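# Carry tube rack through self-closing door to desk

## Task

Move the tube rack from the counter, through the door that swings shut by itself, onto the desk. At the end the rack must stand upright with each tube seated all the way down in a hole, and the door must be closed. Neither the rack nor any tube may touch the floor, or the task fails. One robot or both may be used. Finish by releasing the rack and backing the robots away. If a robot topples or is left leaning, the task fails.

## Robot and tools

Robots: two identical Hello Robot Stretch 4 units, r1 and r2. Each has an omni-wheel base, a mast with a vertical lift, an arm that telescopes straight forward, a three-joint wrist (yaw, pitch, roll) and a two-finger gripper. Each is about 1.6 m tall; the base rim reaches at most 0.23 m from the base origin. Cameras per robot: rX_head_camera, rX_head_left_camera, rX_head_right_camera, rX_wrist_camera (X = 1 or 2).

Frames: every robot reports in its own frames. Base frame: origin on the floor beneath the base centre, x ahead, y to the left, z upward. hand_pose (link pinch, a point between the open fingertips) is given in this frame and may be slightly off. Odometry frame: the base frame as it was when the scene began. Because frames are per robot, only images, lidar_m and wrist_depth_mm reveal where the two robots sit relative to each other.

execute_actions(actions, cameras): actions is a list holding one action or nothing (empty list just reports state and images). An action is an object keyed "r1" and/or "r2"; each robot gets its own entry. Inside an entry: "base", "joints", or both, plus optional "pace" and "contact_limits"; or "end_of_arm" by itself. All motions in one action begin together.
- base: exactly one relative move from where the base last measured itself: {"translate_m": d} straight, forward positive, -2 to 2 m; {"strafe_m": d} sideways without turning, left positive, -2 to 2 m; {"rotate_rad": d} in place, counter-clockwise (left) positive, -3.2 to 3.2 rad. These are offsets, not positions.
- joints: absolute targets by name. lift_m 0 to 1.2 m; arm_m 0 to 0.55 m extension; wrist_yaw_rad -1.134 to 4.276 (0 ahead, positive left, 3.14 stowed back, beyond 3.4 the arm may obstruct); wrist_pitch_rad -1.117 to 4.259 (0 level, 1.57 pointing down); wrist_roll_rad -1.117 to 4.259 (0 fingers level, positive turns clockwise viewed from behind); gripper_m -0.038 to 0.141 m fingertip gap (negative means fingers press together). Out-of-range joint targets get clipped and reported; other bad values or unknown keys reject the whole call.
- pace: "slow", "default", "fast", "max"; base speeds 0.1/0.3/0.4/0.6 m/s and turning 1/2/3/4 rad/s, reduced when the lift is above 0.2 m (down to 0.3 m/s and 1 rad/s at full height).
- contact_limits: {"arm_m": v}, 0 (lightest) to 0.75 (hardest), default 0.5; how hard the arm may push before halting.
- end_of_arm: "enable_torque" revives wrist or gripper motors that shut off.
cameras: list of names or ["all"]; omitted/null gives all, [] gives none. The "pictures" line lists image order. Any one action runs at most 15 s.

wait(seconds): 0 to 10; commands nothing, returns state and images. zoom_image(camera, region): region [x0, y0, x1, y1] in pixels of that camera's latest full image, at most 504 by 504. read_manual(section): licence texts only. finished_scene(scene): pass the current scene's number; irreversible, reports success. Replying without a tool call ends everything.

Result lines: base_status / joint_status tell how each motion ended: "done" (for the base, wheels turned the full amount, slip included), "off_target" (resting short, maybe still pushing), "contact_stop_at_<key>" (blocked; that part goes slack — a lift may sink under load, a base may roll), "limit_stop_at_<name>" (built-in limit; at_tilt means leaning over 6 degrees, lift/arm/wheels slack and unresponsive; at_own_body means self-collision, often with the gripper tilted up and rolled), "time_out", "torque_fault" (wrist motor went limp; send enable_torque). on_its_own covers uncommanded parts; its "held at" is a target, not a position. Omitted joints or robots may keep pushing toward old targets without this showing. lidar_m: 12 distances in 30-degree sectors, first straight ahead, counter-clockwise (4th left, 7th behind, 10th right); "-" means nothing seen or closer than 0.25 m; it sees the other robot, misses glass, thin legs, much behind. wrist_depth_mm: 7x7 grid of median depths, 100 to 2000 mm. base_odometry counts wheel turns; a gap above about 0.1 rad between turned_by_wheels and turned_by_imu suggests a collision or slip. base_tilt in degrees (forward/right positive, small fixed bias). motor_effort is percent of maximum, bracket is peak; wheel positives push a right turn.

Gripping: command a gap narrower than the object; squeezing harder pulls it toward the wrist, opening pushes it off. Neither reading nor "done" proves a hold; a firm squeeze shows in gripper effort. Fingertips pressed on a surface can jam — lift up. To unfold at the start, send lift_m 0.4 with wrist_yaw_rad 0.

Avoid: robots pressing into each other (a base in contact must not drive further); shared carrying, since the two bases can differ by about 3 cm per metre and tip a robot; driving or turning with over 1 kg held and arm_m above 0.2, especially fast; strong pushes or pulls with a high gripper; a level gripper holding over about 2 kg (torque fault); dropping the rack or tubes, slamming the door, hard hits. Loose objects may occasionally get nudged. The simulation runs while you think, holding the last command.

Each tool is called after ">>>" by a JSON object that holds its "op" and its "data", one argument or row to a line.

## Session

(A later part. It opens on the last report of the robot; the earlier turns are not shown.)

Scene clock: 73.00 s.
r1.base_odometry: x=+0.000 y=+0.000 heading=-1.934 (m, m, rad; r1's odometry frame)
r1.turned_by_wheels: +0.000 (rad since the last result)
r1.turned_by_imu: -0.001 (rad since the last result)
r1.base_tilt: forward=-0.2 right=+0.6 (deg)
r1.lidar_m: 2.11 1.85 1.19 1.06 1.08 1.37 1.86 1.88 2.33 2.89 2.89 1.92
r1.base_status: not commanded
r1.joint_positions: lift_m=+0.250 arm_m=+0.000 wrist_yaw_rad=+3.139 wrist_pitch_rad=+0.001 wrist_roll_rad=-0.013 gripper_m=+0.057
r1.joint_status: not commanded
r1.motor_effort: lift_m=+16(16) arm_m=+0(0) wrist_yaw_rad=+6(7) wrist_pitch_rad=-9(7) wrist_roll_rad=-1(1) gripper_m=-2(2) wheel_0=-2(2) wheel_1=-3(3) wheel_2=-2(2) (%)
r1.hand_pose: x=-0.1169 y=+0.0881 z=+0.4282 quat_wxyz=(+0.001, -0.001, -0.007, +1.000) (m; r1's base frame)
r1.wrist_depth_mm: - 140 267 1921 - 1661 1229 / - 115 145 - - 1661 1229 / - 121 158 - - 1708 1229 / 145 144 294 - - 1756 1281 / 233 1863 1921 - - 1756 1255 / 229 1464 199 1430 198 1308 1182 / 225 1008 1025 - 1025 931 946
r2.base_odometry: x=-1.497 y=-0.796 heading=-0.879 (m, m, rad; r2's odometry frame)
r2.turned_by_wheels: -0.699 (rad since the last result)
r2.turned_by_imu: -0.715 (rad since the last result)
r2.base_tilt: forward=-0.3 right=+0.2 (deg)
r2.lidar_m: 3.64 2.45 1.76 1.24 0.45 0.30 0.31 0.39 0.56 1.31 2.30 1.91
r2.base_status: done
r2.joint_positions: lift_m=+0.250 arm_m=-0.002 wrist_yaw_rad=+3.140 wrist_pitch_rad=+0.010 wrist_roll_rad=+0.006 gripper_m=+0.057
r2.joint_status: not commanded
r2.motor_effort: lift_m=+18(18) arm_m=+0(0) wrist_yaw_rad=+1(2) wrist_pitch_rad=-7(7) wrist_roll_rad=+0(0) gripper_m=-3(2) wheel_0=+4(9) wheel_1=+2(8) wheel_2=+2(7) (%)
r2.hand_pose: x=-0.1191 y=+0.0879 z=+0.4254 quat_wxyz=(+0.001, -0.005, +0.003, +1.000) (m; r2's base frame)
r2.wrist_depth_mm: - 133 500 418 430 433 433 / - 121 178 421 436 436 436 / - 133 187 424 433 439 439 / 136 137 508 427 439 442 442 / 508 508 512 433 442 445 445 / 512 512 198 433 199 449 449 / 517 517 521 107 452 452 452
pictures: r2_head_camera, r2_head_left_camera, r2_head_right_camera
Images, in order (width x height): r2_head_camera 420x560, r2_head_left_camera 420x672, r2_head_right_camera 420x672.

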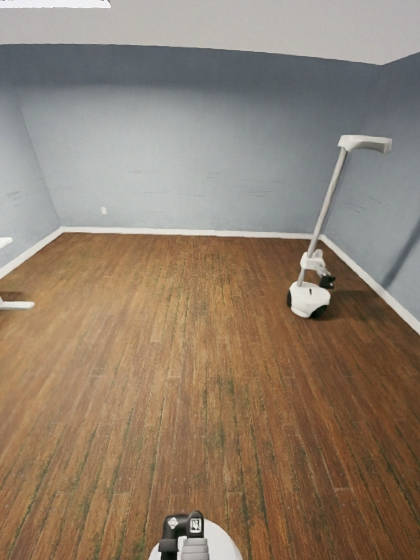

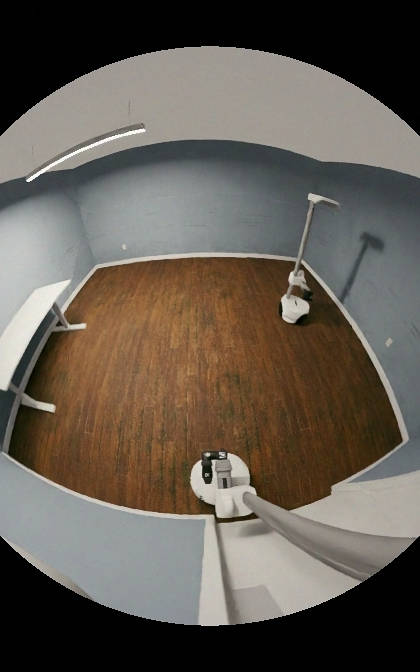

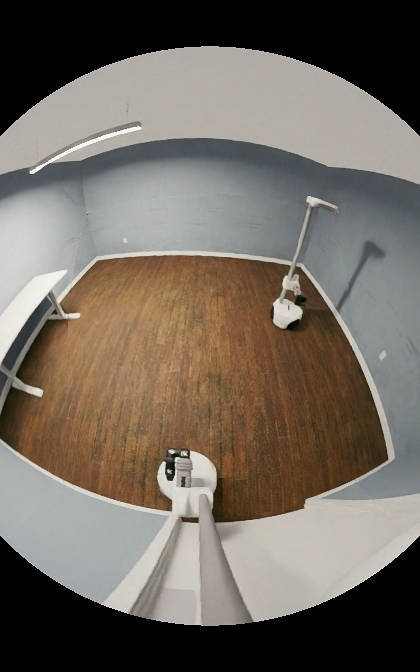

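>>> {"op": "execute_actions", "data": {
  "actions": [
    {"r2":{"base":{"strafe_m":-0.42}}}
  ],
  "cameras": []
}}

>>> {"op": "execute_actions", "data": {
  "actions": [
    {"r2":{"base":{"translate_m":-1.25},"pace":"slow"}}
  ],
  "cameras": ["r2_head_camera","r2_head_left_camera","r2_head_right_camera"]
}}

Scene clock: 77.07 s.
r1.base_odometry: x=+0.000 y=+0.000 heading=-1.934 (m, m, rad; r1's odometry frame)
r1.turned_by_wheels: +0.000 (rad since the last result)
r1.turned_by_imu: -0.002 (rad since the last result)
r1.base_tilt: forward=-0.2 right=+0.6 (deg)
r1.lidar_m: 1.72 1.85 1.19 1.07 1.08 1.36 1.87 1.89 2.33 2.88 2.88 1.74
r1.base_status: not commanded
r1.joint_positions: lift_m=+0.250 arm_m=+0.000 wrist_yaw_rad=+3.139 wrist_pitch_rad=+0.001 wrist_roll_rad=-0.013 gripper_m=+0.057
r1.joint_status: not commanded
r1.motor_effort: lift_m=+16(16) arm_m=+0(0) wrist_yaw_rad=+7(6) wrist_pitch_rad=-9(8) wrist_roll_rad=+0(1) gripper_m=-6(0) wheel_0=-2(2) wheel_1=-3(3) wheel_2=-3(2) (%)
r1.hand_pose: x=-0.1169 y=+0.0881 z=+0.4282 quat_wxyz=(+0.001, -0.001, -0.007, +1.000) (m; r1's base frame)
r1.wrist_depth_mm: - 140 268 1983 - 1618 1229 / - 115 145 - - 1708 1205 / - 121 158 - - 1708 1229 / 145 143 293 - - 1756 1281 / 234 1863 1983 - - 1756 1281 / 229 1464 199 1397 198 1308 1182 / 226 991 1060 - 1025 931 946
r2.base_odometry: x=-1.820 y=-1.064 heading=-0.879 (m, m, rad; r2's odometry frame)
r2.turned_by_wheels: +0.000 (rad since the last result)
r2.turned_by_imu: +0.002 (rad since the last result)
r2.base_tilt: forward=-0.2 right=+0.5 (deg)
r2.lidar_m: 3.64 3.81 2.21 1.28 0.53 0.39 0.38 0.41 0.57 1.32 1.86 1.73
r2.base_status: done
r2.joint_positions: lift_m=+0.250 arm_m=-0.002 wrist_yaw_rad=+3.140 wrist_pitch_rad=+0.010 wrist_roll_rad=+0.006 gripper_m=+0.057
r2.joint_status: not commanded
r2.motor_effort: lift_m=+18(18) arm_m=+0(0) wrist_yaw_rad=+1(0) wrist_pitch_rad=-8(7) wrist_roll_rad=-1(1) gripper_m=-4(1) wheel_0=+2(15) wheel_1=-1(11) wheel_2=+0(3) (%)
r2.hand_pose: x=-0.1191 y=+0.0879 z=+0.4254 quat_wxyz=(+0.001, -0.005, +0.003, +1.000) (m; r2's base frame)
r2.wrist_depth_mm: - 134 500 504 500 504 504 / - 121 178 508 508 512 508 / - 133 186 512 512 512 512 / 136 137 512 512 517 517 512 / 512 512 512 517 517 521 521 / 517 517 198 521 200 525 525 / 525 521 521 107 525 525 530
pictures: none
No camera images: the call's "cameras" was empty. Leave "cameras" out to get every camera's image.

action 0: r2: "base": translate_m = -1.25 would last too long for one action: at the pace "slow" translate_m can be at most 0.766 in either direction: name a faster pace, or command the rest in another action

>>> {"op": "execute_actions", "data": {
  "actions": [
    {"r2":{"base":{"translate_m":-1.2}}}
  ],
  "cameras": ["r2_head_camera","r2_head_left_camera","r2_head_right_camera"]
}}

Scene clock: 85.30 s.
r1.base_odometry: x=+0.000 y=+0.000 heading=-1.934 (m, m, rad; r1's odometry frame)
r1.turned_by_wheels: +0.000 (rad since the last result)
r1.turned_by_imu: -0.003 (rad since the last result)
r1.base_tilt: forward=-0.1 right=+0.6 (deg)
r1.lidar_m: 1.92 1.86 1.18 1.07 1.09 1.36 1.87 1.89 2.33 2.88 2.91 1.95
r1.base_status: not commanded
r1.joint_positions: lift_m=+0.250 arm_m=+0.000 wrist_yaw_rad=+3.139 wrist_pitch_rad=+0.001 wrist_roll_rad=-0.013 gripper_m=+0.057
r1.joint_status: not commanded
r1.motor_effort: lift_m=+16(16) arm_m=+0(0) wrist_yaw_rad=+5(5) wrist_pitch_rad=-9(7) wrist_roll_rad=+0(2) gripper_m=-3(3) wheel_0=-2(2) wheel_1=-3(3) wheel_2=-3(2) (%)
r1.hand_pose: x=-0.1169 y=+0.0881 z=+0.4282 quat_wxyz=(+0.001, -0.001, -0.007, +1.000) (m; r1's base frame)
r1.wrist_depth_mm: - 140 266 1921 - 1661 1229 / - 115 145 - - 1661 1255 / - 121 158 - - 1708 1255 / 145 144 294 - - 1708 1281 / 234 1863 1921 - - 1756 1281 / 229 1464 199 1397 198 1281 1205 / 225 1008 1042 - 1025 931 946
r2.base_odometry: x=-1.955 y=-0.832 heading=-0.586 (m, m, rad; r2's odometry frame)
r2.turned_by_wheels: +0.293 (rad since the last result)
r2.turned_by_imu: +0.259 (rad since the last result)
r2.base_tilt: forward=-0.3 right=+0.2 (deg)
r2.lidar_m: 3.86 2.45 2.14 0.40 0.25 0.28 - 0.25 0.40 1.83 2.15 1.89
r2.base_status: translate_m contact_stop (by the wheels' count: -0.261 of -1.200)
r2.joint_positions: lift_m=+0.250 arm_m=-0.002 wrist_yaw_rad=+3.140 wrist_pitch_rad=+0.010 wrist_roll_rad=+0.006 gripper_m=+0.057
r2.joint_status: not commanded
r2.on_its_own: the wheels are slack since a contact_stop
r2.motor_effort: lift_m=+18(19) arm_m=+0(0) wrist_yaw_rad=-1(6) wrist_pitch_rad=-7(9) wrist_roll_rad=-1(1) gripper_m=+1(1) wheel_0=+0(24) wheel_1=+0(24) wheel_2=+0(34) (%)
r2.hand_pose: x=-0.1191 y=+0.0878 z=+0.4254 quat_wxyz=(+0.001, -0.005, +0.003, +1.000) (m; r2's base frame)
r2.wrist_depth_mm: - 133 310 298 283 271 259 / - 121 178 301 286 273 262 / - 133 186 304 289 273 263 / 136 137 319 306 291 277 265 / 366 349 322 309 291 278 267 / 368 351 198 310 199 279 270 / 375 347 336 107 297 278 271
pictures: r2_head_camera, r2_head_left_camera, r2_head_right_camera
Images, in order (width x height): r2_head_camera 420x560, r2_head_left_camera 420x672, r2_head_right_camera 420x672.

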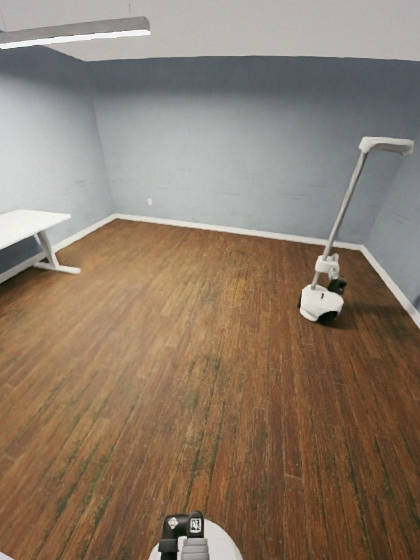

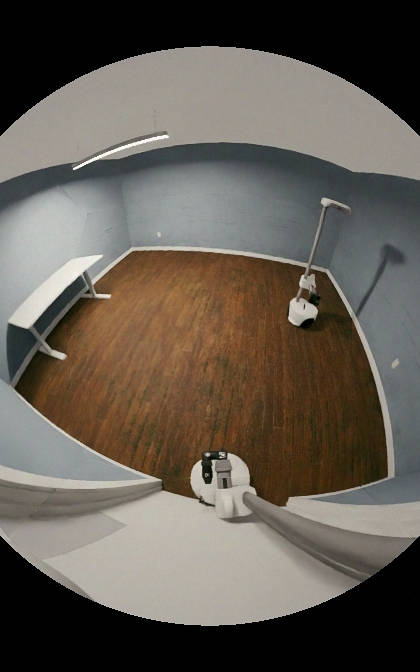

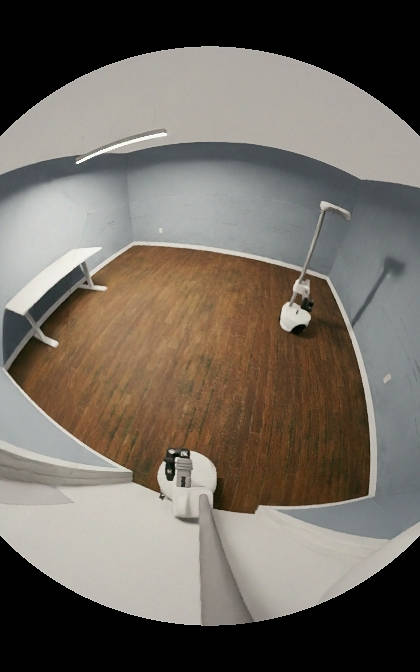

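>>> {"op": "execute_actions", "data": {
  "actions": [
    {"r2":{"base":{"translate_m":0.12}}}
  ],
  "cameras": []
}}

>>> {"op": "execute_actions", "data": {
  "actions": [
    {"r2":{"base":{"rotate_rad":-0.3}}}
  ],
  "cameras": []
}}

>>> {"op": "execute_actions", "data": {
  "actions": [
    {"r2":{"base":{"strafe_m":0.1}}}
  ],
  "cameras": ["r2_head_left_camera"]
}}

>>> {"op": "execute_actions", "data": {
  "actions": [
    {"r2":{"base":{"translate_m":-0.76},"pace":"slow"}}
  ],
  "cameras": ["r2_head_left_camera","r2_head_right_camera"]
}}

Scene clock: 89.93 s.
r1.base_odometry: x=+0.000 y=+0.000 heading=-1.934 (m, m, rad; r1's odometry frame)
r1.turned_by_wheels: +0.000 (rad since the last result)
r1.turned_by_imu: -0.002 (rad since the last result)
r1.base_tilt: forward=-0.2 right=+0.6 (deg)
r1.lidar_m: 1.80 1.85 1.19 1.07 1.10 1.34 1.87 1.89 2.32 2.88 2.88 1.85
r1.base_status: not commanded
r1.joint_positions: lift_m=+0.250 arm_m=+0.000 wrist_yaw_rad=+3.139 wrist_pitch_rad=+0.001 wrist_roll_rad=-0.013 gripper_m=+0.057
r1.joint_status: not commanded
r1.motor_effort: lift_m=+16(16) arm_m=+0(0) wrist_yaw_rad=+4(6) wrist_pitch_rad=-8(9) wrist_roll_rad=+0(1) gripper_m=-3(4) wheel_0=-2(2) wheel_1=-3(3) wheel_2=-3(2) (%)
r1.hand_pose: x=-0.1169 y=+0.0881 z=+0.4282 quat_wxyz=(+0.001, -0.001, -0.007, +1.000) (m; r1's base frame)
r1.wrist_depth_mm: - 140 267 1921 - 1618 1229 / - 115 145 - - 1708 1205 / - 121 158 - - 1756 1255 / 145 144 294 - - 1708 1255 / 234 1921 1921 - - 1708 1255 / 230 1464 198 1397 198 1281 1205 / 227 991 1042 - 1025 931 946
r2.base_odometry: x=-1.855 y=-0.898 heading=-0.586 (m, m, rad; r2's odometry frame)
r2.turned_by_wheels: +0.000 (rad since the last result)
r2.turned_by_imu: +0.002 (rad since the last result)
r2.base_tilt: forward=-0.2 right=+0.3 (deg)
r2.lidar_m: 3.74 2.42 2.08 0.46 0.35 0.30 0.28 0.37 0.63 1.87 2.16 1.81
r2.base_status: done
r2.joint_positions: lift_m=+0.250 arm_m=-0.002 wrist_yaw_rad=+3.140 wrist_pitch_rad=+0.010 wrist_roll_rad=+0.006 gripper_m=+0.057
r2.joint_status: not commanded
r2.motor_effort: lift_m=+18(18) arm_m=+0(0) wrist_yaw_rad=-2(0) wrist_pitch_rad=-7(7) wrist_roll_rad=-1(1) gripper_m=-4(3) wheel_0=+1(7) wheel_1=+3(9) wheel_2=-1(10) (%)
r2.hand_pose: x=-0.1191 y=+0.0878 z=+0.4254 quat_wxyz=(+0.001, -0.005, +0.003, +1.000) (m; r2's base frame)
r2.wrist_depth_mm: - 133 433 415 394 375 359 / - 121 178 415 399 377 362 / - 133 186 424 402 379 366 / 136 137 442 424 404 384 366 / 508 484 449 430 402 387 370 / 512 492 198 433 200 387 373 / 521 484 466 107 410 387 377
pictures: none
No camera images: the call's "cameras" was empty. Leave "cameras" out to get every camera's image.

Scene clock: 91.00 s.
r1.base_odometry: x=+0.000 y=+0.000 heading=-1.934 (m, m, rad; r1's odometry frame)
r1.turned_by_wheels: +0.000 (rad since the last result)
r1.turned_by_imu: +0.000 (rad since the last result)
r1.base_tilt: forward=-0.2 right=+0.7 (deg)
r1.lidar_m: 1.83 1.84 1.18 1.07 1.08 1.36 1.88 1.89 2.32 2.87 2.88 1.83
r1.base_status: not commanded
r1.joint_positions: lift_m=+0.250 arm_m=+0.000 wrist_yaw_rad=+3.139 wrist_pitch_rad=+0.001 wrist_roll_rad=-0.013 gripper_m=+0.057
r1.joint_status: not commanded
r1.motor_effort: lift_m=+16(16) arm_m=+0(0) wrist_yaw_rad=+5(7) wrist_pitch_rad=-9(7) wrist_roll_rad=+0(0) gripper_m=-3(4) wheel_0=-2(2) wheel_1=-3(3) wheel_2=-2(2) (%)
r1.hand_pose: x=-0.1169 y=+0.0881 z=+0.4282 quat_wxyz=(+0.001, -0.001, -0.007, +1.000) (m; r1's base frame)
r1.wrist_depth_mm: - 140 267 1983 - 1661 1205 / - 116 145 - - 1708 1255 / - 121 158 - - 1756 1255 / 145 144 293 - - 1756 1281 / 233 1983 1983 - - 1808 1281 / 229 1464 199 1397 198 1308 1205 / 225 1008 1025 - 1008 931 960
r2.base_odometry: x=-1.855 y=-0.899 heading=-0.885 (m, m, rad; r2's odometry frame)
r2.turned_by_wheels: -0.300 (rad since the last result)
r2.turned_by_imu: -0.306 (rad since the last result)
r2.base_tilt: forward=-0.1 right=+0.3 (deg)
r2.lidar_m: 3.74 3.85 2.17 1.18 0.45 0.33 0.30 0.31 0.42 0.84 1.92 1.82
r2.base_status: done
r2.joint_positions: lift_m=+0.250 arm_m=-0.002 wrist_yaw_rad=+3.140 wrist_pitch_rad=+0.010 wrist_roll_rad=+0.006 gripper_m=+0.057
r2.joint_status: not commanded
r2.motor_effort: lift_m=+18(18) arm_m=+0(0) wrist_yaw_rad=+1(0) wrist_pitch_rad=-7(7) wrist_roll_rad=+0(1) gripper_m=-3(5) wheel_0=+2(8) wheel_1=+3(9) wheel_2=+2(10) (%)
r2.hand_pose: x=-0.1191 y=+0.0878 z=+0.4254 quat_wxyz=(+0.001, -0.005, +0.003, +1.000) (m; r2's base frame)
r2.wrist_depth_mm: - 133 430 436 439 445 418 / - 121 178 439 445 449 418 / - 133 186 442 445 452 421 / 136 137 436 442 452 455 424 / 430 436 439 445 452 459 430 / 433 436 198 449 199 462 430 / 436 439 449 107 459 462 436
pictures: none
No camera images: the call's "cameras" was empty. Leave "cameras" out to get every camera's image.

Scene clock: 92.47 s.
r1.base_odometry: x=+0.000 y=+0.000 heading=-1.934 (m, m, rad; r1's odometry frame)
r1.turned_by_wheels: +0.000 (rad since the last result)
r1.turned_by_imu: -0.001 (rad since the last result)
r1.base_tilt: forward=-0.2 right=+0.6 (deg)
r1.lidar_m: 1.90 1.88 1.19 1.06 1.08 1.36 1.85 1.89 2.33 2.86 2.90 1.86
r1.base_status: not commanded
r1.joint_positions: lift_m=+0.250 arm_m=+0.000 wrist_yaw_rad=+3.139 wrist_pitch_rad=+0.001 wrist_roll_rad=-0.013 gripper_m=+0.057
r1.joint_status: not commanded
r1.motor_effort: lift_m=+16(16) arm_m=+0(0) wrist_yaw_rad=+4(5) wrist_pitch_rad=-6(8) wrist_roll_rad=+1(1) gripper_m=-5(1) wheel_0=-2(2) wheel_1=-3(3) wheel_2=-2(2) (%)
r1.hand_pose: x=-0.1169 y=+0.0881 z=+0.4282 quat_wxyz=(+0.001, -0.001, -0.007, +1.000) (m; r1's base frame)
r1.wrist_depth_mm: - 140 267 1921 - 1618 1229 / - 115 145 - - 1661 1255 / - 121 158 - - 1661 1255 / 145 143 294 - - 1756 1281 / 233 1921 1921 - - 1756 1308 / 229 1464 200 1397 198 1308 1205 / 225 991 1008 - 1008 946 946
r2.base_odometry: x=-1.778 y=-0.835 heading=-0.885 (m, m, rad; r2's odometry frame)
r2.turned_by_wheels: +0.000 (rad since the last result)
r2.turned_by_imu: +0.001 (rad since the last result)
r2.base_tilt: forward=-0.1 right=+0.4 (deg)
r2.lidar_m: 3.73 3.83 2.02 1.20 0.37 0.32 0.31 0.30 0.42 0.90 2.02 1.86
r2.base_status: done
r2.joint_positions: lift_m=+0.250 arm_m=-0.002 wrist_yaw_rad=+3.140 wrist_pitch_rad=+0.010 wrist_roll_rad=+0.006 gripper_m=+0.057
r2.joint_status: not commanded
r2.motor_effort: lift_m=+18(18) arm_m=+0(0) wrist_yaw_rad=-1(2) wrist_pitch_rad=-7(7) wrist_roll_rad=+0(1) gripper_m=-3(2) wheel_0=+1(13) wheel_1=+3(11) wheel_2=+0(1) (%)
r2.hand_pose: x=-0.1191 y=+0.0878 z=+0.4254 quat_wxyz=(+0.001, -0.005, +0.003, +1.000) (m; r2's base frame)
r2.wrist_depth_mm: - 134 433 439 445 402 368 / - 121 178 442 449 407 375 / - 133 186 445 449 413 375 / 136 137 442 445 452 413 379 / 433 439 445 452 455 418 382 / 436 442 198 452 199 421 387 / 442 442 452 107 462 384 389
pictures: r2_head_left_camera
Images, in order (width x height): r2_head_left_camera 420x672.

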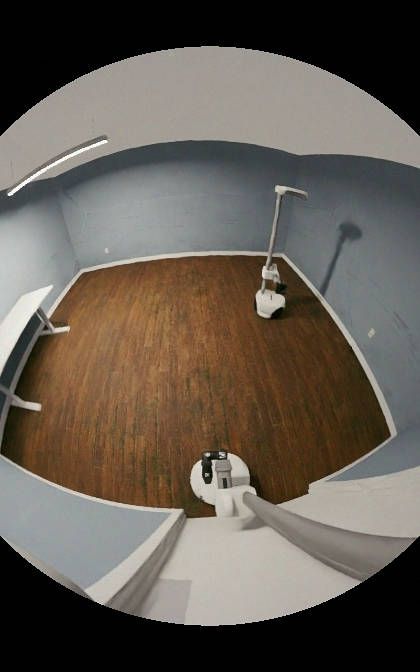

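Scene clock: 101.37 s.
r1.base_odometry: x=+0.000 y=+0.000 heading=-1.934 (m, m, rad; r1's odometry frame)
r1.turned_by_wheels: +0.000 (rad since the last result)
r1.turned_by_imu: -0.004 (rad since the last result)
r1.base_tilt: forward=-0.2 right=+0.6 (deg)
r1.lidar_m: 2.10 1.88 1.17 1.07 1.08 1.36 1.87 1.88 2.33 2.88 2.91 2.44
r1.base_status: not commanded
r1.joint_positions: lift_m=+0.250 arm_m=+0.000 wrist_yaw_rad=+3.139 wrist_pitch_rad=+0.001 wrist_roll_rad=-0.013 gripper_m=+0.057
r1.joint_status: not commanded
r1.motor_effort: lift_m=+16(16) arm_m=+0(0) wrist_yaw_rad=+5(6) wrist_pitch_rad=-7(8) wrist_roll_rad=+0(1) gripper_m=-3(3) wheel_0=-2(2) wheel_1=-3(3) wheel_2=-2(2) (%)
r1.hand_pose: x=-0.1169 y=+0.0881 z=+0.4282 quat_wxyz=(+0.001, -0.001, -0.007, +1.000) (m; r1's base frame)
r1.wrist_depth_mm: - 140 268 1921 - 1661 1229 / - 115 145 - - 1661 1255 / - 121 158 - - 1661 1255 / 145 143 293 - - 1708 1281 / 233 1921 1921 - - 1808 1281 / 229 1464 200 1397 198 1281 1182 / 226 991 1025 - 1008 946 960
r2.base_odometry: x=-2.258 y=-0.247 heading=-0.885 (m, m, rad; r2's odometry frame)
r2.turned_by_wheels: +0.000 (rad since the last result)
r2.turned_by_imu: +0.007 (rad since the last result)
r2.base_tilt: forward=-0.3 right=+0.2 (deg)
r2.lidar_m: 2.62 0.41 0.47 1.27 2.16 3.76 0.25 - - 0.25 0.38 2.55
r2.base_status: done
r2.joint_positions: lift_m=+0.250 arm_m=-0.002 wrist_yaw_rad=+3.140 wrist_pitch_rad=+0.010 wrist_roll_rad=+0.006 gripper_m=+0.057
r2.joint_status: not commanded
r2.motor_effort: lift_m=+18(18) arm_m=+0(0) wrist_yaw_rad=-2(3) wrist_pitch_rad=-7(7) wrist_roll_rad=+0(0) gripper_m=-2(3) wheel_0=+0(12) wheel_1=-11(15) wheel_2=+13(28) (%)
r2.hand_pose: x=-0.1191 y=+0.0878 z=+0.4254 quat_wxyz=(+0.001, -0.005, +0.003, +1.000) (m; r2's base frame)
r2.wrist_depth_mm: - 134 - - - - - / - 121 177 - - - - / - 133 186 - - - - / 136 137 402 - - - - / 296 345 402 - - - - / 296 340 198 1397 199 1366 1308 / 297 325 392 107 976 917 946
pictures: r2_head_left_camera, r2_head_right_camera
Images, in order (width x height): r2_head_left_camera 420x672, r2_head_right_camera 420x672.

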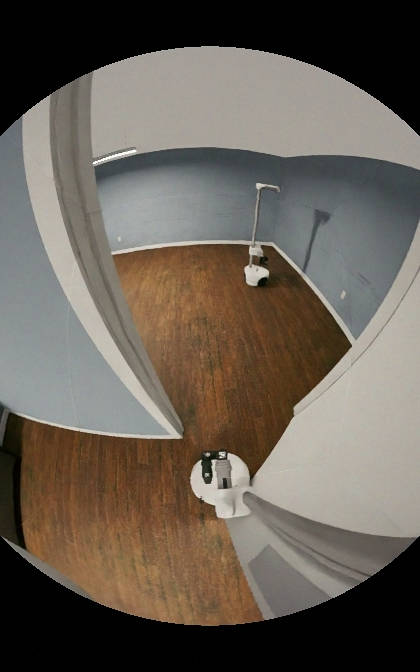

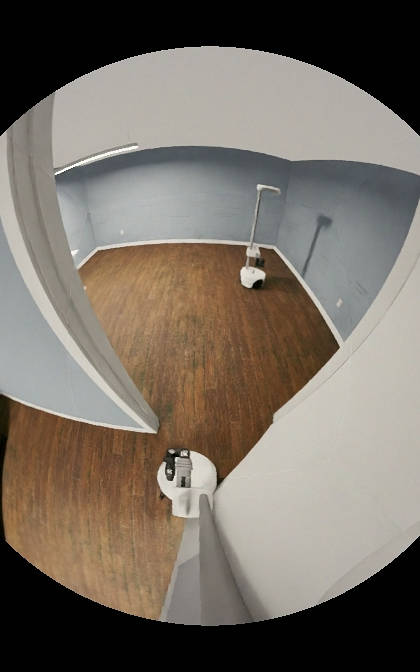

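Worked cleanly. Continue back, then strafe toward the door.

>>> {"op": "execute_actions", "data": {
  "actions": [
    {"r2":{"base":{"translate_m":-0.45},"pace":"slow"}}
  ],
  "cameras": []
}}

>>> {"op": "execute_actions", "data": {
  "actions": [
    {"r2":{"base":{"strafe_m":-0.35},"pace":"slow"}}
  ],
  "cameras": ["r2_head_camera","r2_head_left_camera","r2_head_right_camera","r1_head_camera"]
}}

Scene clock: 108.33 s.
r1.base_odometry: x=+0.000 y=+0.000 heading=-1.934 (m, m, rad; r1's odometry frame)
r1.turned_by_wheels: +0.000 (rad since the last result)
r1.turned_by_imu: -0.003 (rad since the last result)
r1.base_tilt: forward=-0.2 right=+0.6 (deg)
r1.lidar_m: 2.09 1.87 1.18 1.07 1.09 1.35 1.86 1.90 2.33 2.88 2.89 2.45
r1.base_status: not commanded
r1.joint_positions: lift_m=+0.250 arm_m=+0.000 wrist_yaw_rad=+3.139 wrist_pitch_rad=+0.001 wrist_roll_rad=-0.013 gripper_m=+0.057
r1.joint_status: not commanded
r1.motor_effort: lift_m=+16(16) arm_m=+0(0) wrist_yaw_rad=+5(6) wrist_pitch_rad=-8(8) wrist_roll_rad=-2(0) gripper_m=-4(4) wheel_0=-2(2) wheel_1=-3(3) wheel_2=-2(2) (%)
r1.hand_pose: x=-0.1169 y=+0.0881 z=+0.4282 quat_wxyz=(+0.001, -0.001, -0.007, +1.000) (m; r1's base frame)
r1.wrist_depth_mm: - 140 267 1921 - 1618 1205 / - 115 145 - - 1708 1229 / - 121 158 - - 1708 1229 / 145 144 291 - - 1756 1255 / 233 1863 1921 - - 1708 1281 / 229 1464 199 1430 198 1308 1182 / 225 976 1025 - 1008 931 946
r2.base_odometry: x=-2.543 y=+0.101 heading=-0.885 (m, m, rad; r2's odometry frame)
r2.turned_by_wheels: +0.000 (rad since the last result)
r2.turned_by_imu: +0.006 (rad since the last result)
r2.base_tilt: forward=-0.1 right=+0.4 (deg)
r2.lidar_m: 3.00 0.82 1.12 2.07 2.13 3.72 3.85 3.01 2.46 0.25 0.25 0.67
r2.base_status: done
r2.joint_positions: lift_m=+0.250 arm_m=-0.002 wrist_yaw_rad=+3.140 wrist_pitch_rad=+0.010 wrist_roll_rad=+0.006 gripper_m=+0.057
r2.joint_status: not commanded
r2.motor_effort: lift_m=+18(18) arm_m=+0(0) wrist_yaw_rad=+0(3) wrist_pitch_rad=-8(8) wrist_roll_rad=-1(1) gripper_m=-3(6) wheel_0=+2(4) wheel_1=-10(15) wheel_2=+8(20) (%)
r2.hand_pose: x=-0.1191 y=+0.0878 z=+0.4254 quat_wxyz=(+0.001, -0.005, +0.003, +1.000) (m; r2's base frame)
r2.wrist_depth_mm: - 133 - - - - - / - 121 178 - - - - / - 133 186 - - - - / 136 137 - - - - - / - - - - - - - / 1366 1464 198 1430 199 1336 1308 / 960 946 1008 107 991 917 946
pictures: none
No camera images: the call's "cameras" was empty. Leave "cameras" out to get every camera's image.

Scene clock: 112.97 s.
r1.base_odometry: x=+0.000 y=+0.000 heading=-1.934 (m, m, rad; r1's odometry frame)
r1.turned_by_wheels: +0.000 (rad since the last result)
r1.turned_by_imu: -0.002 (rad since the last result)
r1.base_tilt: forward=-0.2 right=+0.6 (deg)
r1.lidar_m: 2.12 1.84 1.20 1.07 1.08 1.35 1.87 1.88 2.31 2.91 2.89 2.43
r1.base_status: not commanded
r1.joint_positions: lift_m=+0.250 arm_m=+0.000 wrist_yaw_rad=+3.139 wrist_pitch_rad=+0.001 wrist_roll_rad=-0.013 gripper_m=+0.057
r1.joint_status: not commanded
r1.motor_effort: lift_m=+16(16) arm_m=+0(0) wrist_yaw_rad=+5(6) wrist_pitch_rad=-8(8) wrist_roll_rad=-1(1) gripper_m=-5(3) wheel_0=-2(2) wheel_1=-3(3) wheel_2=-2(2) (%)
r1.hand_pose: x=-0.1169 y=+0.0881 z=+0.4282 quat_wxyz=(+0.001, -0.001, -0.007, +1.000) (m; r1's base frame)
r1.wrist_depth_mm: - 140 268 1983 - 1661 1205 / - 115 145 - - 1661 1255 / - 121 158 - - 1708 1281 / 145 144 293 - - 1756 1229 / 234 1921 1921 - - 1756 1281 / 229 1464 200 1397 198 1308 1182 / 225 991 1025 - 1008 931 946
r2.base_odometry: x=-2.814 y=-0.121 heading=-0.885 (m, m, rad; r2's odometry frame)
r2.turned_by_wheels: +0.000 (rad since the last result)
r2.turned_by_imu: +0.000 (rad since the last result)
r2.base_tilt: forward=-0.2 right=+0.4 (deg)
r2.lidar_m: 2.92 0.99 1.11 2.41 2.50 4.00 3.84 3.87 - - 0.25 0.33
r2.base_status: done
r2.joint_positions: lift_m=+0.250 arm_m=-0.002 wrist_yaw_rad=+3.140 wrist_pitch_rad=+0.010 wrist_roll_rad=+0.006 gripper_m=+0.057
r2.joint_status: not commanded
r2.motor_effort: lift_m=+18(18) arm_m=+0(0) wrist_yaw_rad=-2(2) wrist_pitch_rad=-7(7) wrist_roll_rad=+0(0) gripper_m=-3(4) wheel_0=+6(19) wheel_1=-10(22) wheel_2=+0(18) (%)
r2.hand_pose: x=-0.1191 y=+0.0878 z=+0.4254 quat_wxyz=(+0.001, -0.005, +0.003, +1.000) (m; r2's base frame)
r2.wrist_depth_mm: - 133 - - - - - / - 121 178 - - - - / - 133 186 - - - - / 136 137 - - - - - / - - - - - - - / 1366 1464 198 1430 199 1366 1336 / 960 946 1025 107 976 904 946
pictures: r1_head_camera, r2_head_camera, r2_head_left_camera, r2_head_right_camera
Images, in order (width x height): r1_head_camera 420x560, r2_head_camera 420x560, r2_head_left_camera 420x672, r2_head_right_camera 420x672.

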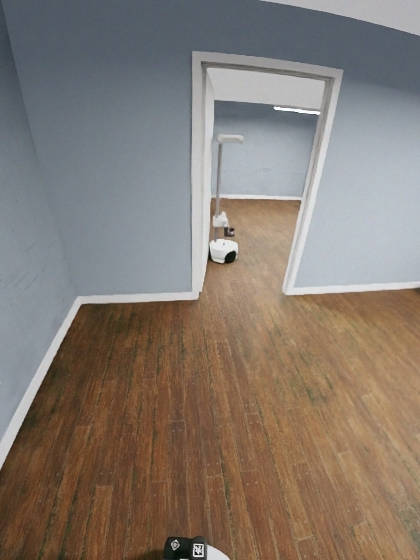

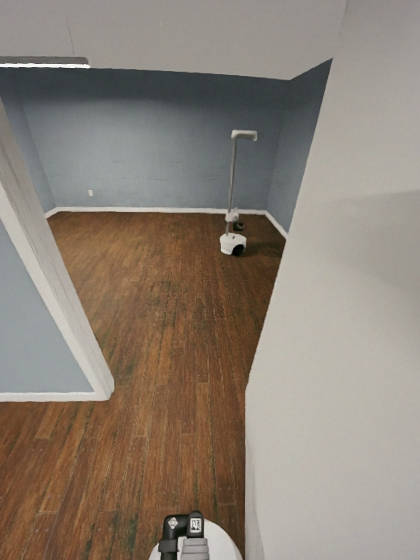

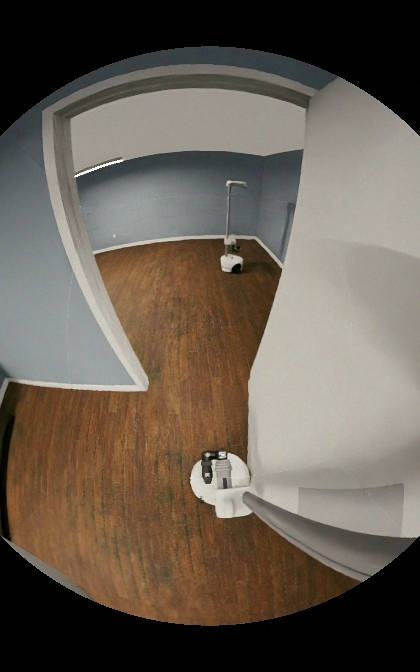

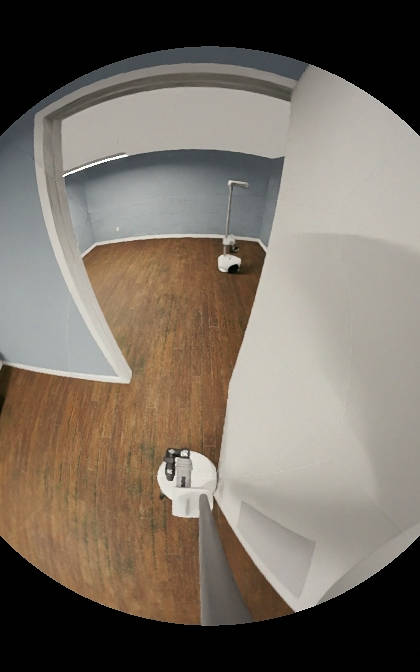

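>>> {"op": "execute_actions", "data": {
  "actions": [
    {"r1":{"base":{"rotate_rad":0.17}},"r2":{"base":{"translate_m":-0.1},"pace":"slow"}}
  ],
  "cameras": []
}}

>>> {"op": "execute_actions", "data": {
  "actions": [
    {"r1":{"base":{"strafe_m":-0.7},"pace":"fast"}}
  ],
  "cameras": []
}}

>>> {"op": "execute_actions", "data": {
  "actions": [
    {"r1":{"base":{"translate_m":1.3},"pace":"fast"}}
  ],
  "cameras": ["r2_head_camera","r1_head_camera","r1_head_left_camera"]
}}

Scene clock: 122.37 s.
r1.base_odometry: x=+0.000 y=+0.000 heading=-1.765 (m, m, rad; r1's odometry frame)
r1.turned_by_wheels: +0.169 (rad since the last result)
r1.turned_by_imu: +0.166 (rad since the last result)
r1.base_tilt: forward=-0.1 right=+0.6 (deg)
r1.lidar_m: 2.12 1.53 1.12 1.06 1.12 1.58 1.87 1.95 2.70 2.88 2.96 2.44
r1.base_status: done
r1.joint_positions: lift_m=+0.250 arm_m=+0.000 wrist_yaw_rad=+3.139 wrist_pitch_rad=+0.001 wrist_roll_rad=-0.013 gripper_m=+0.057
r1.joint_status: not commanded
r1.motor_effort: lift_m=+16(16) arm_m=+0(0) wrist_yaw_rad=+4(4) wrist_pitch_rad=-8(7) wrist_roll_rad=+1(1) gripper_m=-3(4) wheel_0=-3(6) wheel_1=-3(5) wheel_2=-3(10) (%)
r1.hand_pose: x=-0.1169 y=+0.0880 z=+0.4282 quat_wxyz=(+0.001, -0.001, -0.007, +1.000) (m; r1's base frame)
r1.wrist_depth_mm: - 140 267 1921 1921 1863 1499 / - 115 145 1921 1921 1863 1537 / - 121 158 1983 1921 1863 1537 / 145 144 293 - 1983 1921 1537 / 233 - - - 1921 1983 1576 / 229 1464 199 1397 198 1308 1255 / 225 976 1025 - 1008 931 931
r2.base_odometry: x=-2.877 y=-0.043 heading=-0.885 (m, m, rad; r2's odometry frame)
r2.turned_by_wheels: +0.000 (rad since the last result)
r2.turned_by_imu: +0.002 (rad since the last result)
r2.base_tilt: forward=-0.2 right=+0.4 (deg)
r2.lidar_m: 3.02 1.09 1.27 2.41 2.48 3.89 3.73 2.64 - - 0.25 0.32
r2.base_status: done
r2.joint_positions: lift_m=+0.250 arm_m=-0.002 wrist_yaw_rad=+3.140 wrist_pitch_rad=+0.010 wrist_roll_rad=+0.006 gripper_m=+0.057
r2.joint_status: not commanded
r2.motor_effort: lift_m=+18(18) arm_m=+0(0) wrist_yaw_rad=-3(1) wrist_pitch_rad=-8(8) wrist_roll_rad=+0(1) gripper_m=-2(5) wheel_0=+2(7) wheel_1=-10(13) wheel_2=+6(12) (%)
r2.hand_pose: x=-0.1191 y=+0.0878 z=+0.4254 quat_wxyz=(+0.001, -0.005, +0.003, +1.000) (m; r2's base frame)
r2.wrist_depth_mm: - 133 - - - - - / - 121 177 - - - - / - 133 186 - - - - / 136 137 - - - - - / - - - - - - - / 1336 1499 198 1397 199 1366 1336 / 960 960 1025 107 976 917 946
pictures: none
No camera images: the call's "cameras" was empty. Leave "cameras" out to get every camera's image.

Scene clock: 125.27 s.
r1.base_odometry: x=-0.687 y=+0.135 heading=-1.765 (m, m, rad; r1's odometry frame)
r1.turned_by_wheels: +0.000 (rad since the last result)
r1.turned_by_imu: -0.001 (rad since the last result)
r1.base_tilt: forward=-0.2 right=+0.6 (deg)
r1.lidar_m: 2.17 2.20 1.84 1.77 1.85 1.96 1.88 1.95 2.72 2.16 2.24 2.19
r1.base_status: done
r1.joint_positions: lift_m=+0.250 arm_m=+0.000 wrist_yaw_rad=+3.140 wrist_pitch_rad=+0.001 wrist_roll_rad=-0.013 gripper_m=+0.057
r1.joint_status: not commanded
r1.motor_effort: lift_m=+16(16) arm_m=+0(0) wrist_yaw_rad=+4(6) wrist_pitch_rad=-10(9) wrist_roll_rad=+0(1) gripper_m=-3(2) wheel_0=+0(12) wheel_1=+2(12) wheel_2=-1(0) (%)
r1.hand_pose: x=-0.1170 y=+0.0880 z=+0.4282 quat_wxyz=(+0.001, -0.001, -0.007, +1.000) (m; r1's base frame)
r1.wrist_depth_mm: - 140 267 1921 1863 1921 1921 / - 116 145 1983 1863 1863 1863 / - 121 158 - 1921 1921 1863 / 145 144 294 - 1983 1983 1983 / 234 - - - 1921 1921 1863 / 230 1464 199 1397 197 1281 1281 / 225 976 1025 - 1008 946 931
r2.base_odometry: x=-2.877 y=-0.043 heading=-0.885 (m, m, rad; r2's odometry frame)
r2.turned_by_wheels: +0.000 (rad since the last result)
r2.turned_by_imu: +0.001 (rad since the last result)
r2.base_tilt: forward=-0.2 right=+0.3 (deg)
r2.lidar_m: 2.96 1.07 1.26 2.39 2.49 3.86 3.74 2.64 - - 0.25 0.34
r2.base_status: not commanded
r2.joint_positions: lift_m=+0.250 arm_m=-0.002 wrist_yaw_rad=+3.140 wrist_pitch_rad=+0.010 wrist_roll_rad=+0.006 gripper_m=+0.057
r2.joint_status: not commanded
r2.motor_effort: lift_m=+18(18) arm_m=+0(0) wrist_yaw_rad=-2(0) wrist_pitch_rad=-7(7) wrist_roll_rad=+0(0) gripper_m=-3(3) wheel_0=+2(2) wheel_1=-10(10) wheel_2=+6(6) (%)
r2.hand_pose: x=-0.1191 y=+0.0878 z=+0.4254 quat_wxyz=(+0.001, -0.005, +0.003, +1.000) (m; r2's base frame)
r2.wrist_depth_mm: - 133 - - - - - / - 121 178 - - - - / - 133 186 - - - - / 136 137 - - - - - / - - - - - - - / 1366 1464 198 1397 198 1366 1336 / 960 960 1008 107 991 904 960
pictures: none
No camera images: the call's "cameras" was empty. Leave "cameras" out to get every camera's image.

Scene clock: 129.80 s.
r1.base_odometry: x=-0.938 y=-1.140 heading=-1.765 (m, m, rad; r1's odometry frame)
r1.turned_by_wheels: +0.000 (rad since the last result)
r1.turned_by_imu: -0.006 (rad since the last result)
r1.base_tilt: forward=-0.1 right=+0.7 (deg)
r1.lidar_m: 1.40 0.95 1.18 1.76 1.85 2.55 3.22 3.31 2.27 2.15 1.15 0.97
r1.base_status: done
r1.joint_positions: lift_m=+0.250 arm_m=+0.000 wrist_yaw_rad=+3.140 wrist_pitch_rad=+0.001 wrist_roll_rad=-0.013 gripper_m=+0.057
r1.joint_status: not commanded
r1.motor_effort: lift_m=+17(17) arm_m=+0(0) wrist_yaw_rad=+5(4) wrist_pitch_rad=-7(8) wrist_roll_rad=+1(0) gripper_m=-1(4) wheel_0=+1(7) wheel_1=+1(7) wheel_2=+1(17) (%)
r1.hand_pose: x=-0.1170 y=+0.0880 z=+0.4281 quat_wxyz=(+0.001, -0.001, -0.007, +1.000) (m; r1's base frame)
r1.wrist_depth_mm: - 140 266 - - - - / - 115 145 - - - - / - 121 158 - - - - / 145 144 291 - - - - / 234 - - - - - - / 229 1430 200 1397 198 1308 1281 / 225 991 1025 - 1008 946 946
r2.base_odometry: x=-2.877 y=-0.043 heading=-0.885 (m, m, rad; r2's odometry frame)
r2.turned_by_wheels: +0.000 (rad since the last result)
r2.turned_by_imu: +0.002 (rad since the last result)
r2.base_tilt: forward=-0.2 right=+0.5 (deg)
r2.lidar_m: 1.63 1.08 1.26 2.40 2.45 3.86 3.73 2.61 - - 0.25 0.35
r2.base_status: not commanded
r2.joint_positions: lift_m=+0.250 arm_m=-0.002 wrist_yaw_rad=+3.140 wrist_pitch_rad=+0.010 wrist_roll_rad=+0.006 gripper_m=+0.057
r2.joint_status: not commanded
r2.motor_effort: lift_m=+18(18) arm_m=+0(0) wrist_yaw_rad=-2(2) wrist_pitch_rad=-7(8) wrist_roll_rad=+0(0) gripper_m=-5(4) wheel_0=+2(2) wheel_1=-10(10) wheel_2=+6(6) (%)
r2.hand_pose: x=-0.1191 y=+0.0878 z=+0.4254 quat_wxyz=(+0.001, -0.005, +0.003, +1.000) (m; r2's base frame)
r2.wrist_depth_mm: - 134 - - - - - / - 121 178 - - - - / - 133 186 - - - - / 136 137 - - - - - / - - - - - - - / 1366 1464 198 1430 199 1336 1336 / 960 946 1025 107 991 904 946
pictures: r1_head_camera, r1_head_left_camera, r2_head_camera
Images, in order (width x height): r1_head_camera 420x560, r1_head_left_camera 420x672, r2_head_camera 420x560.

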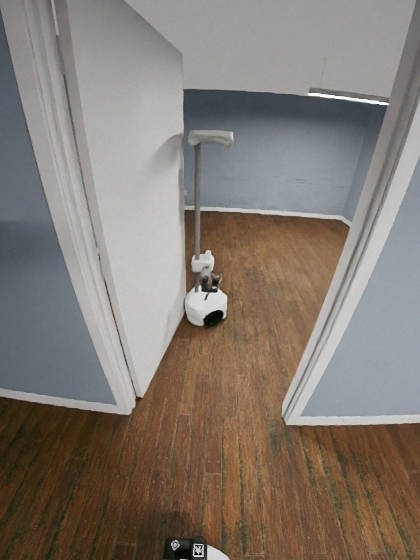

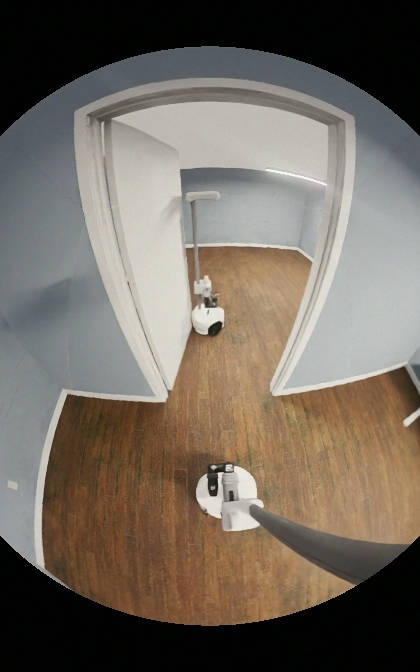

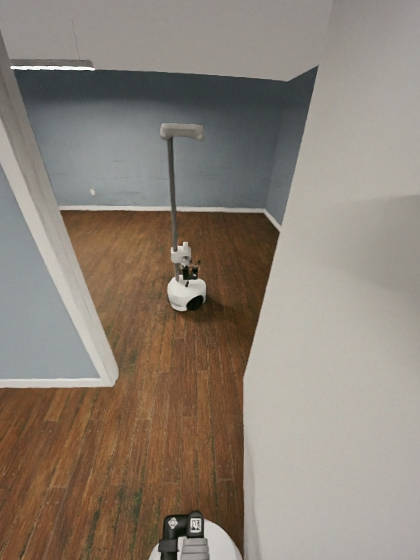

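>>> {"op": "execute_actions", "data": {
  "actions": [
    {"r1":{"base":{"rotate_rad":-0.1}}}
  ],
  "cameras": []
}}

>>> {"op": "execute_actions", "data": {
  "actions": [
    {"r1":{"base":{"translate_m":0.75}}}
  ],
  "cameras": ["r2_head_camera","r1_head_camera","r1_head_left_camera"]
}}

Scene clock: 134.20 s.
r1.base_odometry: x=-0.938 y=-1.140 heading=-1.864 (m, m, rad; r1's odometry frame)
r1.turned_by_wheels: -0.099 (rad since the last result)
r1.turned_by_imu: -0.100 (rad since the last result)
r1.base_tilt: forward=-0.1 right=+0.7 (deg)
r1.lidar_m: 1.66 0.96 1.10 1.77 1.81 2.34 3.18 3.24 2.34 2.16 1.28 0.96
r1.base_status: done
r1.joint_positions: lift_m=+0.250 arm_m=+0.000 wrist_yaw_rad=+3.140 wrist_pitch_rad=+0.001 wrist_roll_rad=-0.013 gripper_m=+0.057
r1.joint_status: not commanded
r1.motor_effort: lift_m=+16(17) arm_m=+0(0) wrist_yaw_rad=+5(5) wrist_pitch_rad=-7(8) wrist_roll_rad=+0(0) gripper_m=-3(3) wheel_0=+3(6) wheel_1=+3(5) wheel_2=+2(3) (%)
r1.hand_pose: x=-0.1170 y=+0.0880 z=+0.4281 quat_wxyz=(+0.001, -0.001, -0.007, +1.000) (m; r1's base frame)
r1.wrist_depth_mm: - 140 268 - - - - / - 115 145 - - - - / - 121 158 - - - - / 145 144 294 - - - - / 234 - - - - - - / 229 1464 198 1397 198 1308 1281 / 227 991 1008 - 1008 931 931
r2.base_odometry: x=-2.877 y=-0.043 heading=-0.885 (m, m, rad; r2's odometry frame)
r2.turned_by_wheels: +0.000 (rad since the last result)
r2.turned_by_imu: +0.001 (rad since the last result)
r2.base_tilt: forward=-0.2 right=+0.3 (deg)
r2.lidar_m: 1.66 1.08 1.25 2.41 2.49 3.89 3.74 2.66 - - 0.25 0.33
r2.base_status: not commanded
r2.joint_positions: lift_m=+0.250 arm_m=-0.002 wrist_yaw_rad=+3.140 wrist_pitch_rad=+0.010 wrist_roll_rad=+0.006 gripper_m=+0.057
r2.joint_status: not commanded
r2.motor_effort: lift_m=+18(18) arm_m=+0(0) wrist_yaw_rad=-4(0) wrist_pitch_rad=-7(7) wrist_roll_rad=-1(0) gripper_m=-1(4) wheel_0=+2(2) wheel_1=-10(10) wheel_2=+6(6) (%)
r2.hand_pose: x=-0.1191 y=+0.0878 z=+0.4254 quat_wxyz=(+0.001, -0.005, +0.003, +1.000) (m; r2's base frame)
r2.wrist_depth_mm: - 133 - - - - - / - 121 178 - - - - / - 133 186 - - - - / 136 137 - - - - - / - - - - - - - / 1366 1430 198 1397 199 1366 1336 / 960 960 1008 107 976 917 960
pictures: none
No camera images: the call's "cameras" was empty. Leave "cameras" out to get every camera's image.

Scene clock: 138.17 s.
r1.base_odometry: x=-1.154 y=-1.858 heading=-1.864 (m, m, rad; r1's odometry frame)
r1.turned_by_wheels: +0.000 (rad since the last result)
r1.turned_by_imu: -0.004 (rad since the last result)
r1.base_tilt: forward=-0.2 right=+0.6 (deg)
r1.lidar_m: 0.94 0.71 0.56 0.57 1.88 2.41 3.98 3.99 2.24 0.45 0.42 2.96
r1.base_status: done
r1.joint_positions: lift_m=+0.250 arm_m=+0.000 wrist_yaw_rad=+3.140 wrist_pitch_rad=+0.001 wrist_roll_rad=-0.013 gripper_m=+0.057
r1.joint_status: not commanded
r1.motor_effort: lift_m=+17(17) arm_m=+0(0) wrist_yaw_rad=+5(4) wrist_pitch_rad=-9(7) wrist_roll_rad=+0(0) gripper_m=-2(2) wheel_0=+2(6) wheel_1=+2(7) wheel_2=-1(7) (%)
r1.hand_pose: x=-0.1170 y=+0.0880 z=+0.4281 quat_wxyz=(+0.001, -0.001, -0.007, +1.000) (m; r1's base frame)
r1.wrist_depth_mm: - 140 267 - - - - / - 115 145 - - - - / - 121 158 - - - - / 145 144 293 - - - - / 233 - - - - - - / 230 1464 199 1397 198 1308 1281 / 227 991 1042 - 1008 931 931
r2.base_odometry: x=-2.877 y=-0.043 heading=-0.885 (m, m, rad; r2's odometry frame)
r2.turned_by_wheels: +0.000 (rad since the last result)
r2.turned_by_imu: +0.001 (rad since the last result)
r2.base_tilt: forward=-0.3 right=+0.3 (deg)
r2.lidar_m: 0.92 0.96 1.26 2.42 2.45 3.88 3.72 2.64 - - 0.25 0.31
r2.base_status: not commanded
r2.joint_positions: lift_m=+0.250 arm_m=-0.002 wrist_yaw_rad=+3.140 wrist_pitch_rad=+0.010 wrist_roll_rad=+0.006 gripper_m=+0.057
r2.joint_status: not commanded
r2.motor_effort: lift_m=+18(18) arm_m=+0(0) wrist_yaw_rad=-3(4) wrist_pitch_rad=-7(7) wrist_roll_rad=+0(1) gripper_m=-5(4) wheel_0=+2(2) wheel_1=-10(10) wheel_2=+6(6) (%)
r2.hand_pose: x=-0.1191 y=+0.0878 z=+0.4254 quat_wxyz=(+0.001, -0.005, +0.003, +1.000) (m; r2's base frame)
r2.wrist_depth_mm: - 133 - - - - - / - 121 178 - - - - / - 133 186 - - - - / 136 137 - - - - - / - - - - - - - / 1366 1499 198 1397 199 1366 1336 / 976 960 1008 107 991 904 946
pictures: r1_head_camera, r1_head_left_camera, r2_head_camera
Images, in order (width x height): r1_head_camera 420x560, r1_head_left_camera 420x672, r2_head_camera 420x560.

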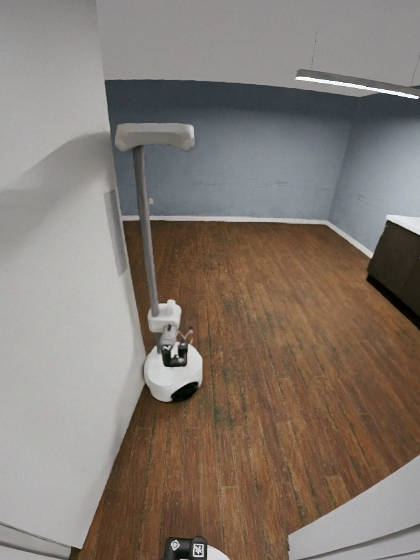

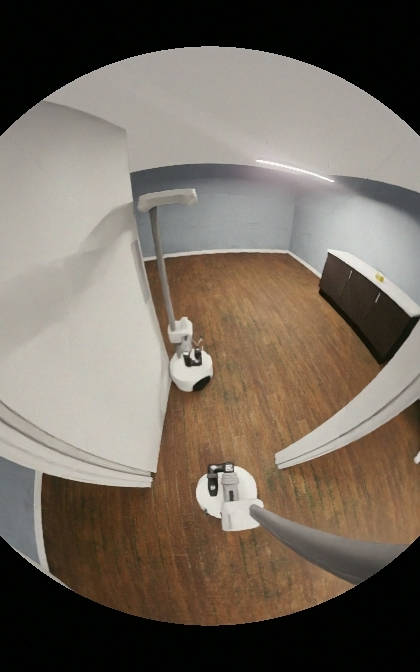

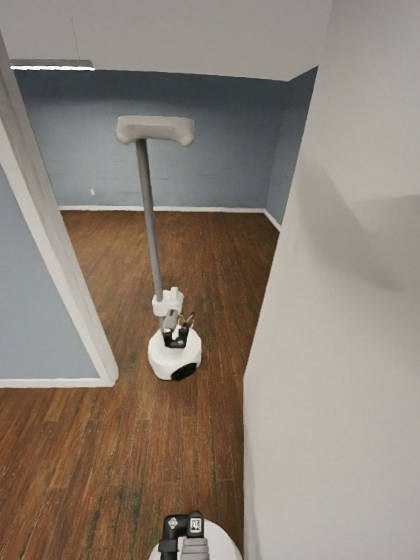

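>>> {"op": "execute_actions", "data": {
  "actions": [
    {"r1":{"base":{"strafe_m":-0.1}}}
  ],
  "cameras": []
}}

>>> {"op": "execute_actions", "data": {
  "actions": [
    {"r1":{"base":{"translate_m":0.42}}}
  ],
  "cameras": ["r2_head_camera","r1_head_right_camera","r1_head_left_camera"]
}}

Scene clock: 141.40 s.
r1.base_odometry: x=-1.250 y=-1.829 heading=-1.864 (m, m, rad; r1's odometry frame)
r1.turned_by_wheels: +0.000 (rad since the last result)
r1.turned_by_imu: -0.001 (rad since the last result)
r1.base_tilt: forward=-0.2 right=+0.6 (deg)
r1.lidar_m: 0.96 0.85 0.65 0.65 1.99 2.55 3.97 4.00 2.17 0.58 0.34 2.86
r1.base_status: done
r1.joint_positions: lift_m=+0.250 arm_m=+0.000 wrist_yaw_rad=+3.140 wrist_pitch_rad=+0.001 wrist_roll_rad=-0.013 gripper_m=+0.057
r1.joint_status: not commanded
r1.motor_effort: lift_m=+17(17) arm_m=+0(0) wrist_yaw_rad=+4(5) wrist_pitch_rad=-9(9) wrist_roll_rad=-1(0) gripper_m=-2(4) wheel_0=+0(10) wheel_1=+0(9) wheel_2=+0(2) (%)
r1.hand_pose: x=-0.1170 y=+0.0880 z=+0.4281 quat_wxyz=(+0.001, -0.001, -0.007, +1.000) (m; r1's base frame)
r1.wrist_depth_mm: - 140 267 - - - - / - 115 145 - - - - / - 121 158 - - - - / 145 144 293 - - - - / 234 - - - - - - / 229 1464 200 1397 198 1308 1281 / 226 1008 1042 - 1008 931 931
r2.base_odometry: x=-2.877 y=-0.043 heading=-0.885 (m, m, rad; r2's odometry frame)
r2.turned_by_wheels: +0.000 (rad since the last result)
r2.turned_by_imu: +0.001 (rad since the last result)
r2.base_tilt: forward=-0.1 right=+0.3 (deg)
r2.lidar_m: 0.92 0.95 1.26 2.42 2.48 3.88 3.73 2.64 - - 0.25 0.32
r2.base_status: not commanded
r2.joint_positions: lift_m=+0.250 arm_m=-0.002 wrist_yaw_rad=+3.140 wrist_pitch_rad=+0.010 wrist_roll_rad=+0.006 gripper_m=+0.057
r2.joint_status: not commanded
r2.motor_effort: lift_m=+18(18) arm_m=+0(0) wrist_yaw_rad=-3(3) wrist_pitch_rad=-7(7) wrist_roll_rad=+0(0) gripper_m=-2(8) wheel_0=+2(2) wheel_1=-10(10) wheel_2=+6(6) (%)
r2.hand_pose: x=-0.1191 y=+0.0878 z=+0.4254 quat_wxyz=(+0.001, -0.005, +0.003, +1.000) (m; r2's base frame)
r2.wrist_depth_mm: - 134 - - - - - / - 121 178 - - - - / - 133 186 - - - - / 136 137 - - - - - / - - - - - - - / 1366 1464 198 1366 199 1366 1336 / 976 946 1008 107 976 917 931
pictures: none
No camera images: the call's "cameras" was empty. Leave "cameras" out to get every camera's image.

Scene clock: 144.27 s.
r1.base_odometry: x=-1.371 y=-2.231 heading=-1.864 (m, m, rad; r1's odometry frame)
r1.turned_by_wheels: +0.000 (rad since the last result)
r1.turned_by_imu: -0.002 (rad since the last result)
r1.base_tilt: forward=-0.2 right=+0.6 (deg)
r1.lidar_m: 0.65 0.55 0.62 0.59 0.65 2.58 - 4.41 0.35 0.57 2.16 2.77
r1.base_status: done
r1.joint_positions: lift_m=+0.250 arm_m=+0.000 wrist_yaw_rad=+3.140 wrist_pitch_rad=+0.001 wrist_roll_rad=-0.013 gripper_m=+0.057
r1.joint_status: not commanded
r1.motor_effort: lift_m=+17(17) arm_m=+0(0) wrist_yaw_rad=+4(5) wrist_pitch_rad=-8(8) wrist_roll_rad=-1(2) gripper_m=-5(4) wheel_0=+1(7) wheel_1=+1(6) wheel_2=+2(8) (%)
r1.hand_pose: x=-0.1170 y=+0.0880 z=+0.4281 quat_wxyz=(+0.001, -0.001, -0.007, +1.000) (m; r1's base frame)
r1.wrist_depth_mm: - 140 267 - - - - / - 115 145 - - - - / - 121 158 - - - - / 145 144 294 - - - - / 234 - - - - - - / 229 1464 198 1397 198 1308 1281 / 226 1008 1025 - 1025 931 946
r2.base_odometry: x=-2.877 y=-0.043 heading=-0.885 (m, m, rad; r2's odometry frame)
r2.turned_by_wheels: +0.000 (rad since the last result)
r2.turned_by_imu: +0.001 (rad since the last result)
r2.base_tilt: forward=-0.3 right=+0.4 (deg)
r2.lidar_m: 0.59 0.56 1.26 2.41 2.50 3.85 3.74 2.63 - - 0.25 0.33
r2.base_status: not commanded
r2.joint_positions: lift_m=+0.250 arm_m=-0.002 wrist_yaw_rad=+3.140 wrist_pitch_rad=+0.010 wrist_roll_rad=+0.006 gripper_m=+0.057
r2.joint_status: not commanded
r2.motor_effort: lift_m=+18(18) arm_m=+0(0) wrist_yaw_rad=-3(3) wrist_pitch_rad=-7(8) wrist_roll_rad=+0(1) gripper_m=-4(4) wheel_0=+2(2) wheel_1=-10(10) wheel_2=+6(6) (%)
r2.hand_pose: x=-0.1191 y=+0.0878 z=+0.4254 quat_wxyz=(+0.001, -0.005, +0.003, +1.000) (m; r2's base frame)
r2.wrist_depth_mm: - 133 - - - - - / - 121 178 - - - - / - 133 186 - - - - / 136 137 - - - - - / - - - - - - - / 1366 1464 198 1397 199 1366 1336 / 960 960 1025 107 991 904 946
pictures: r1_head_left_camera, r1_head_right_camera, r2_head_camera
Images, in order (width x height): r1_head_left_camera 420x672, r1_head_right_camera 420x672, r2_head_camera 420x560.

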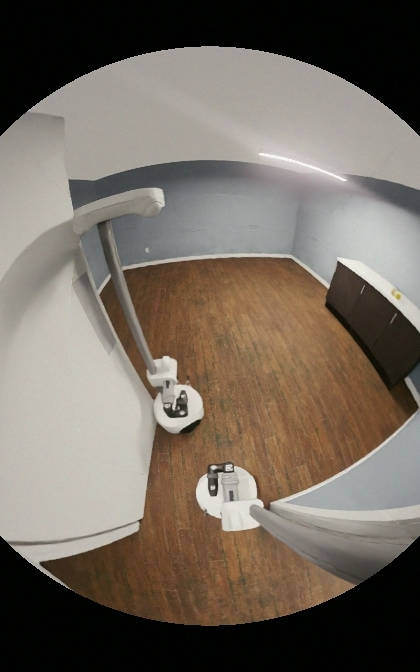

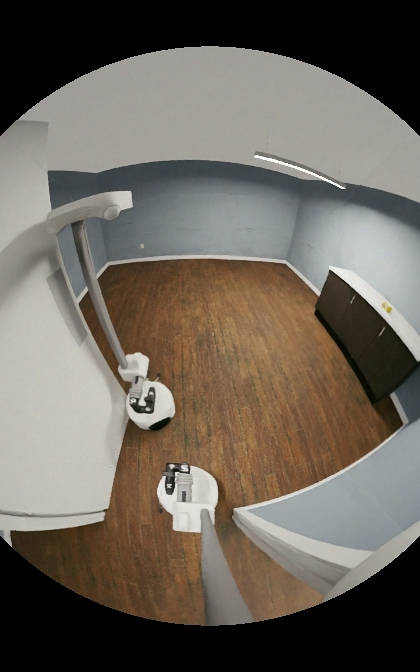

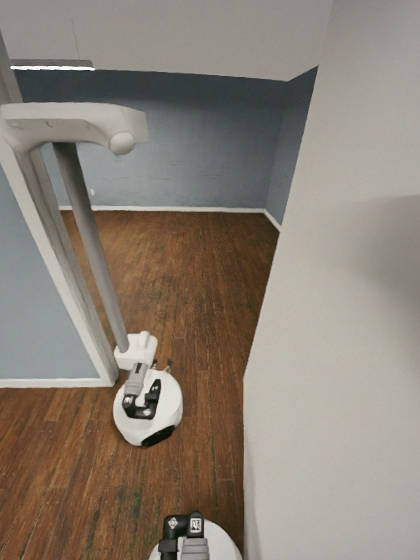

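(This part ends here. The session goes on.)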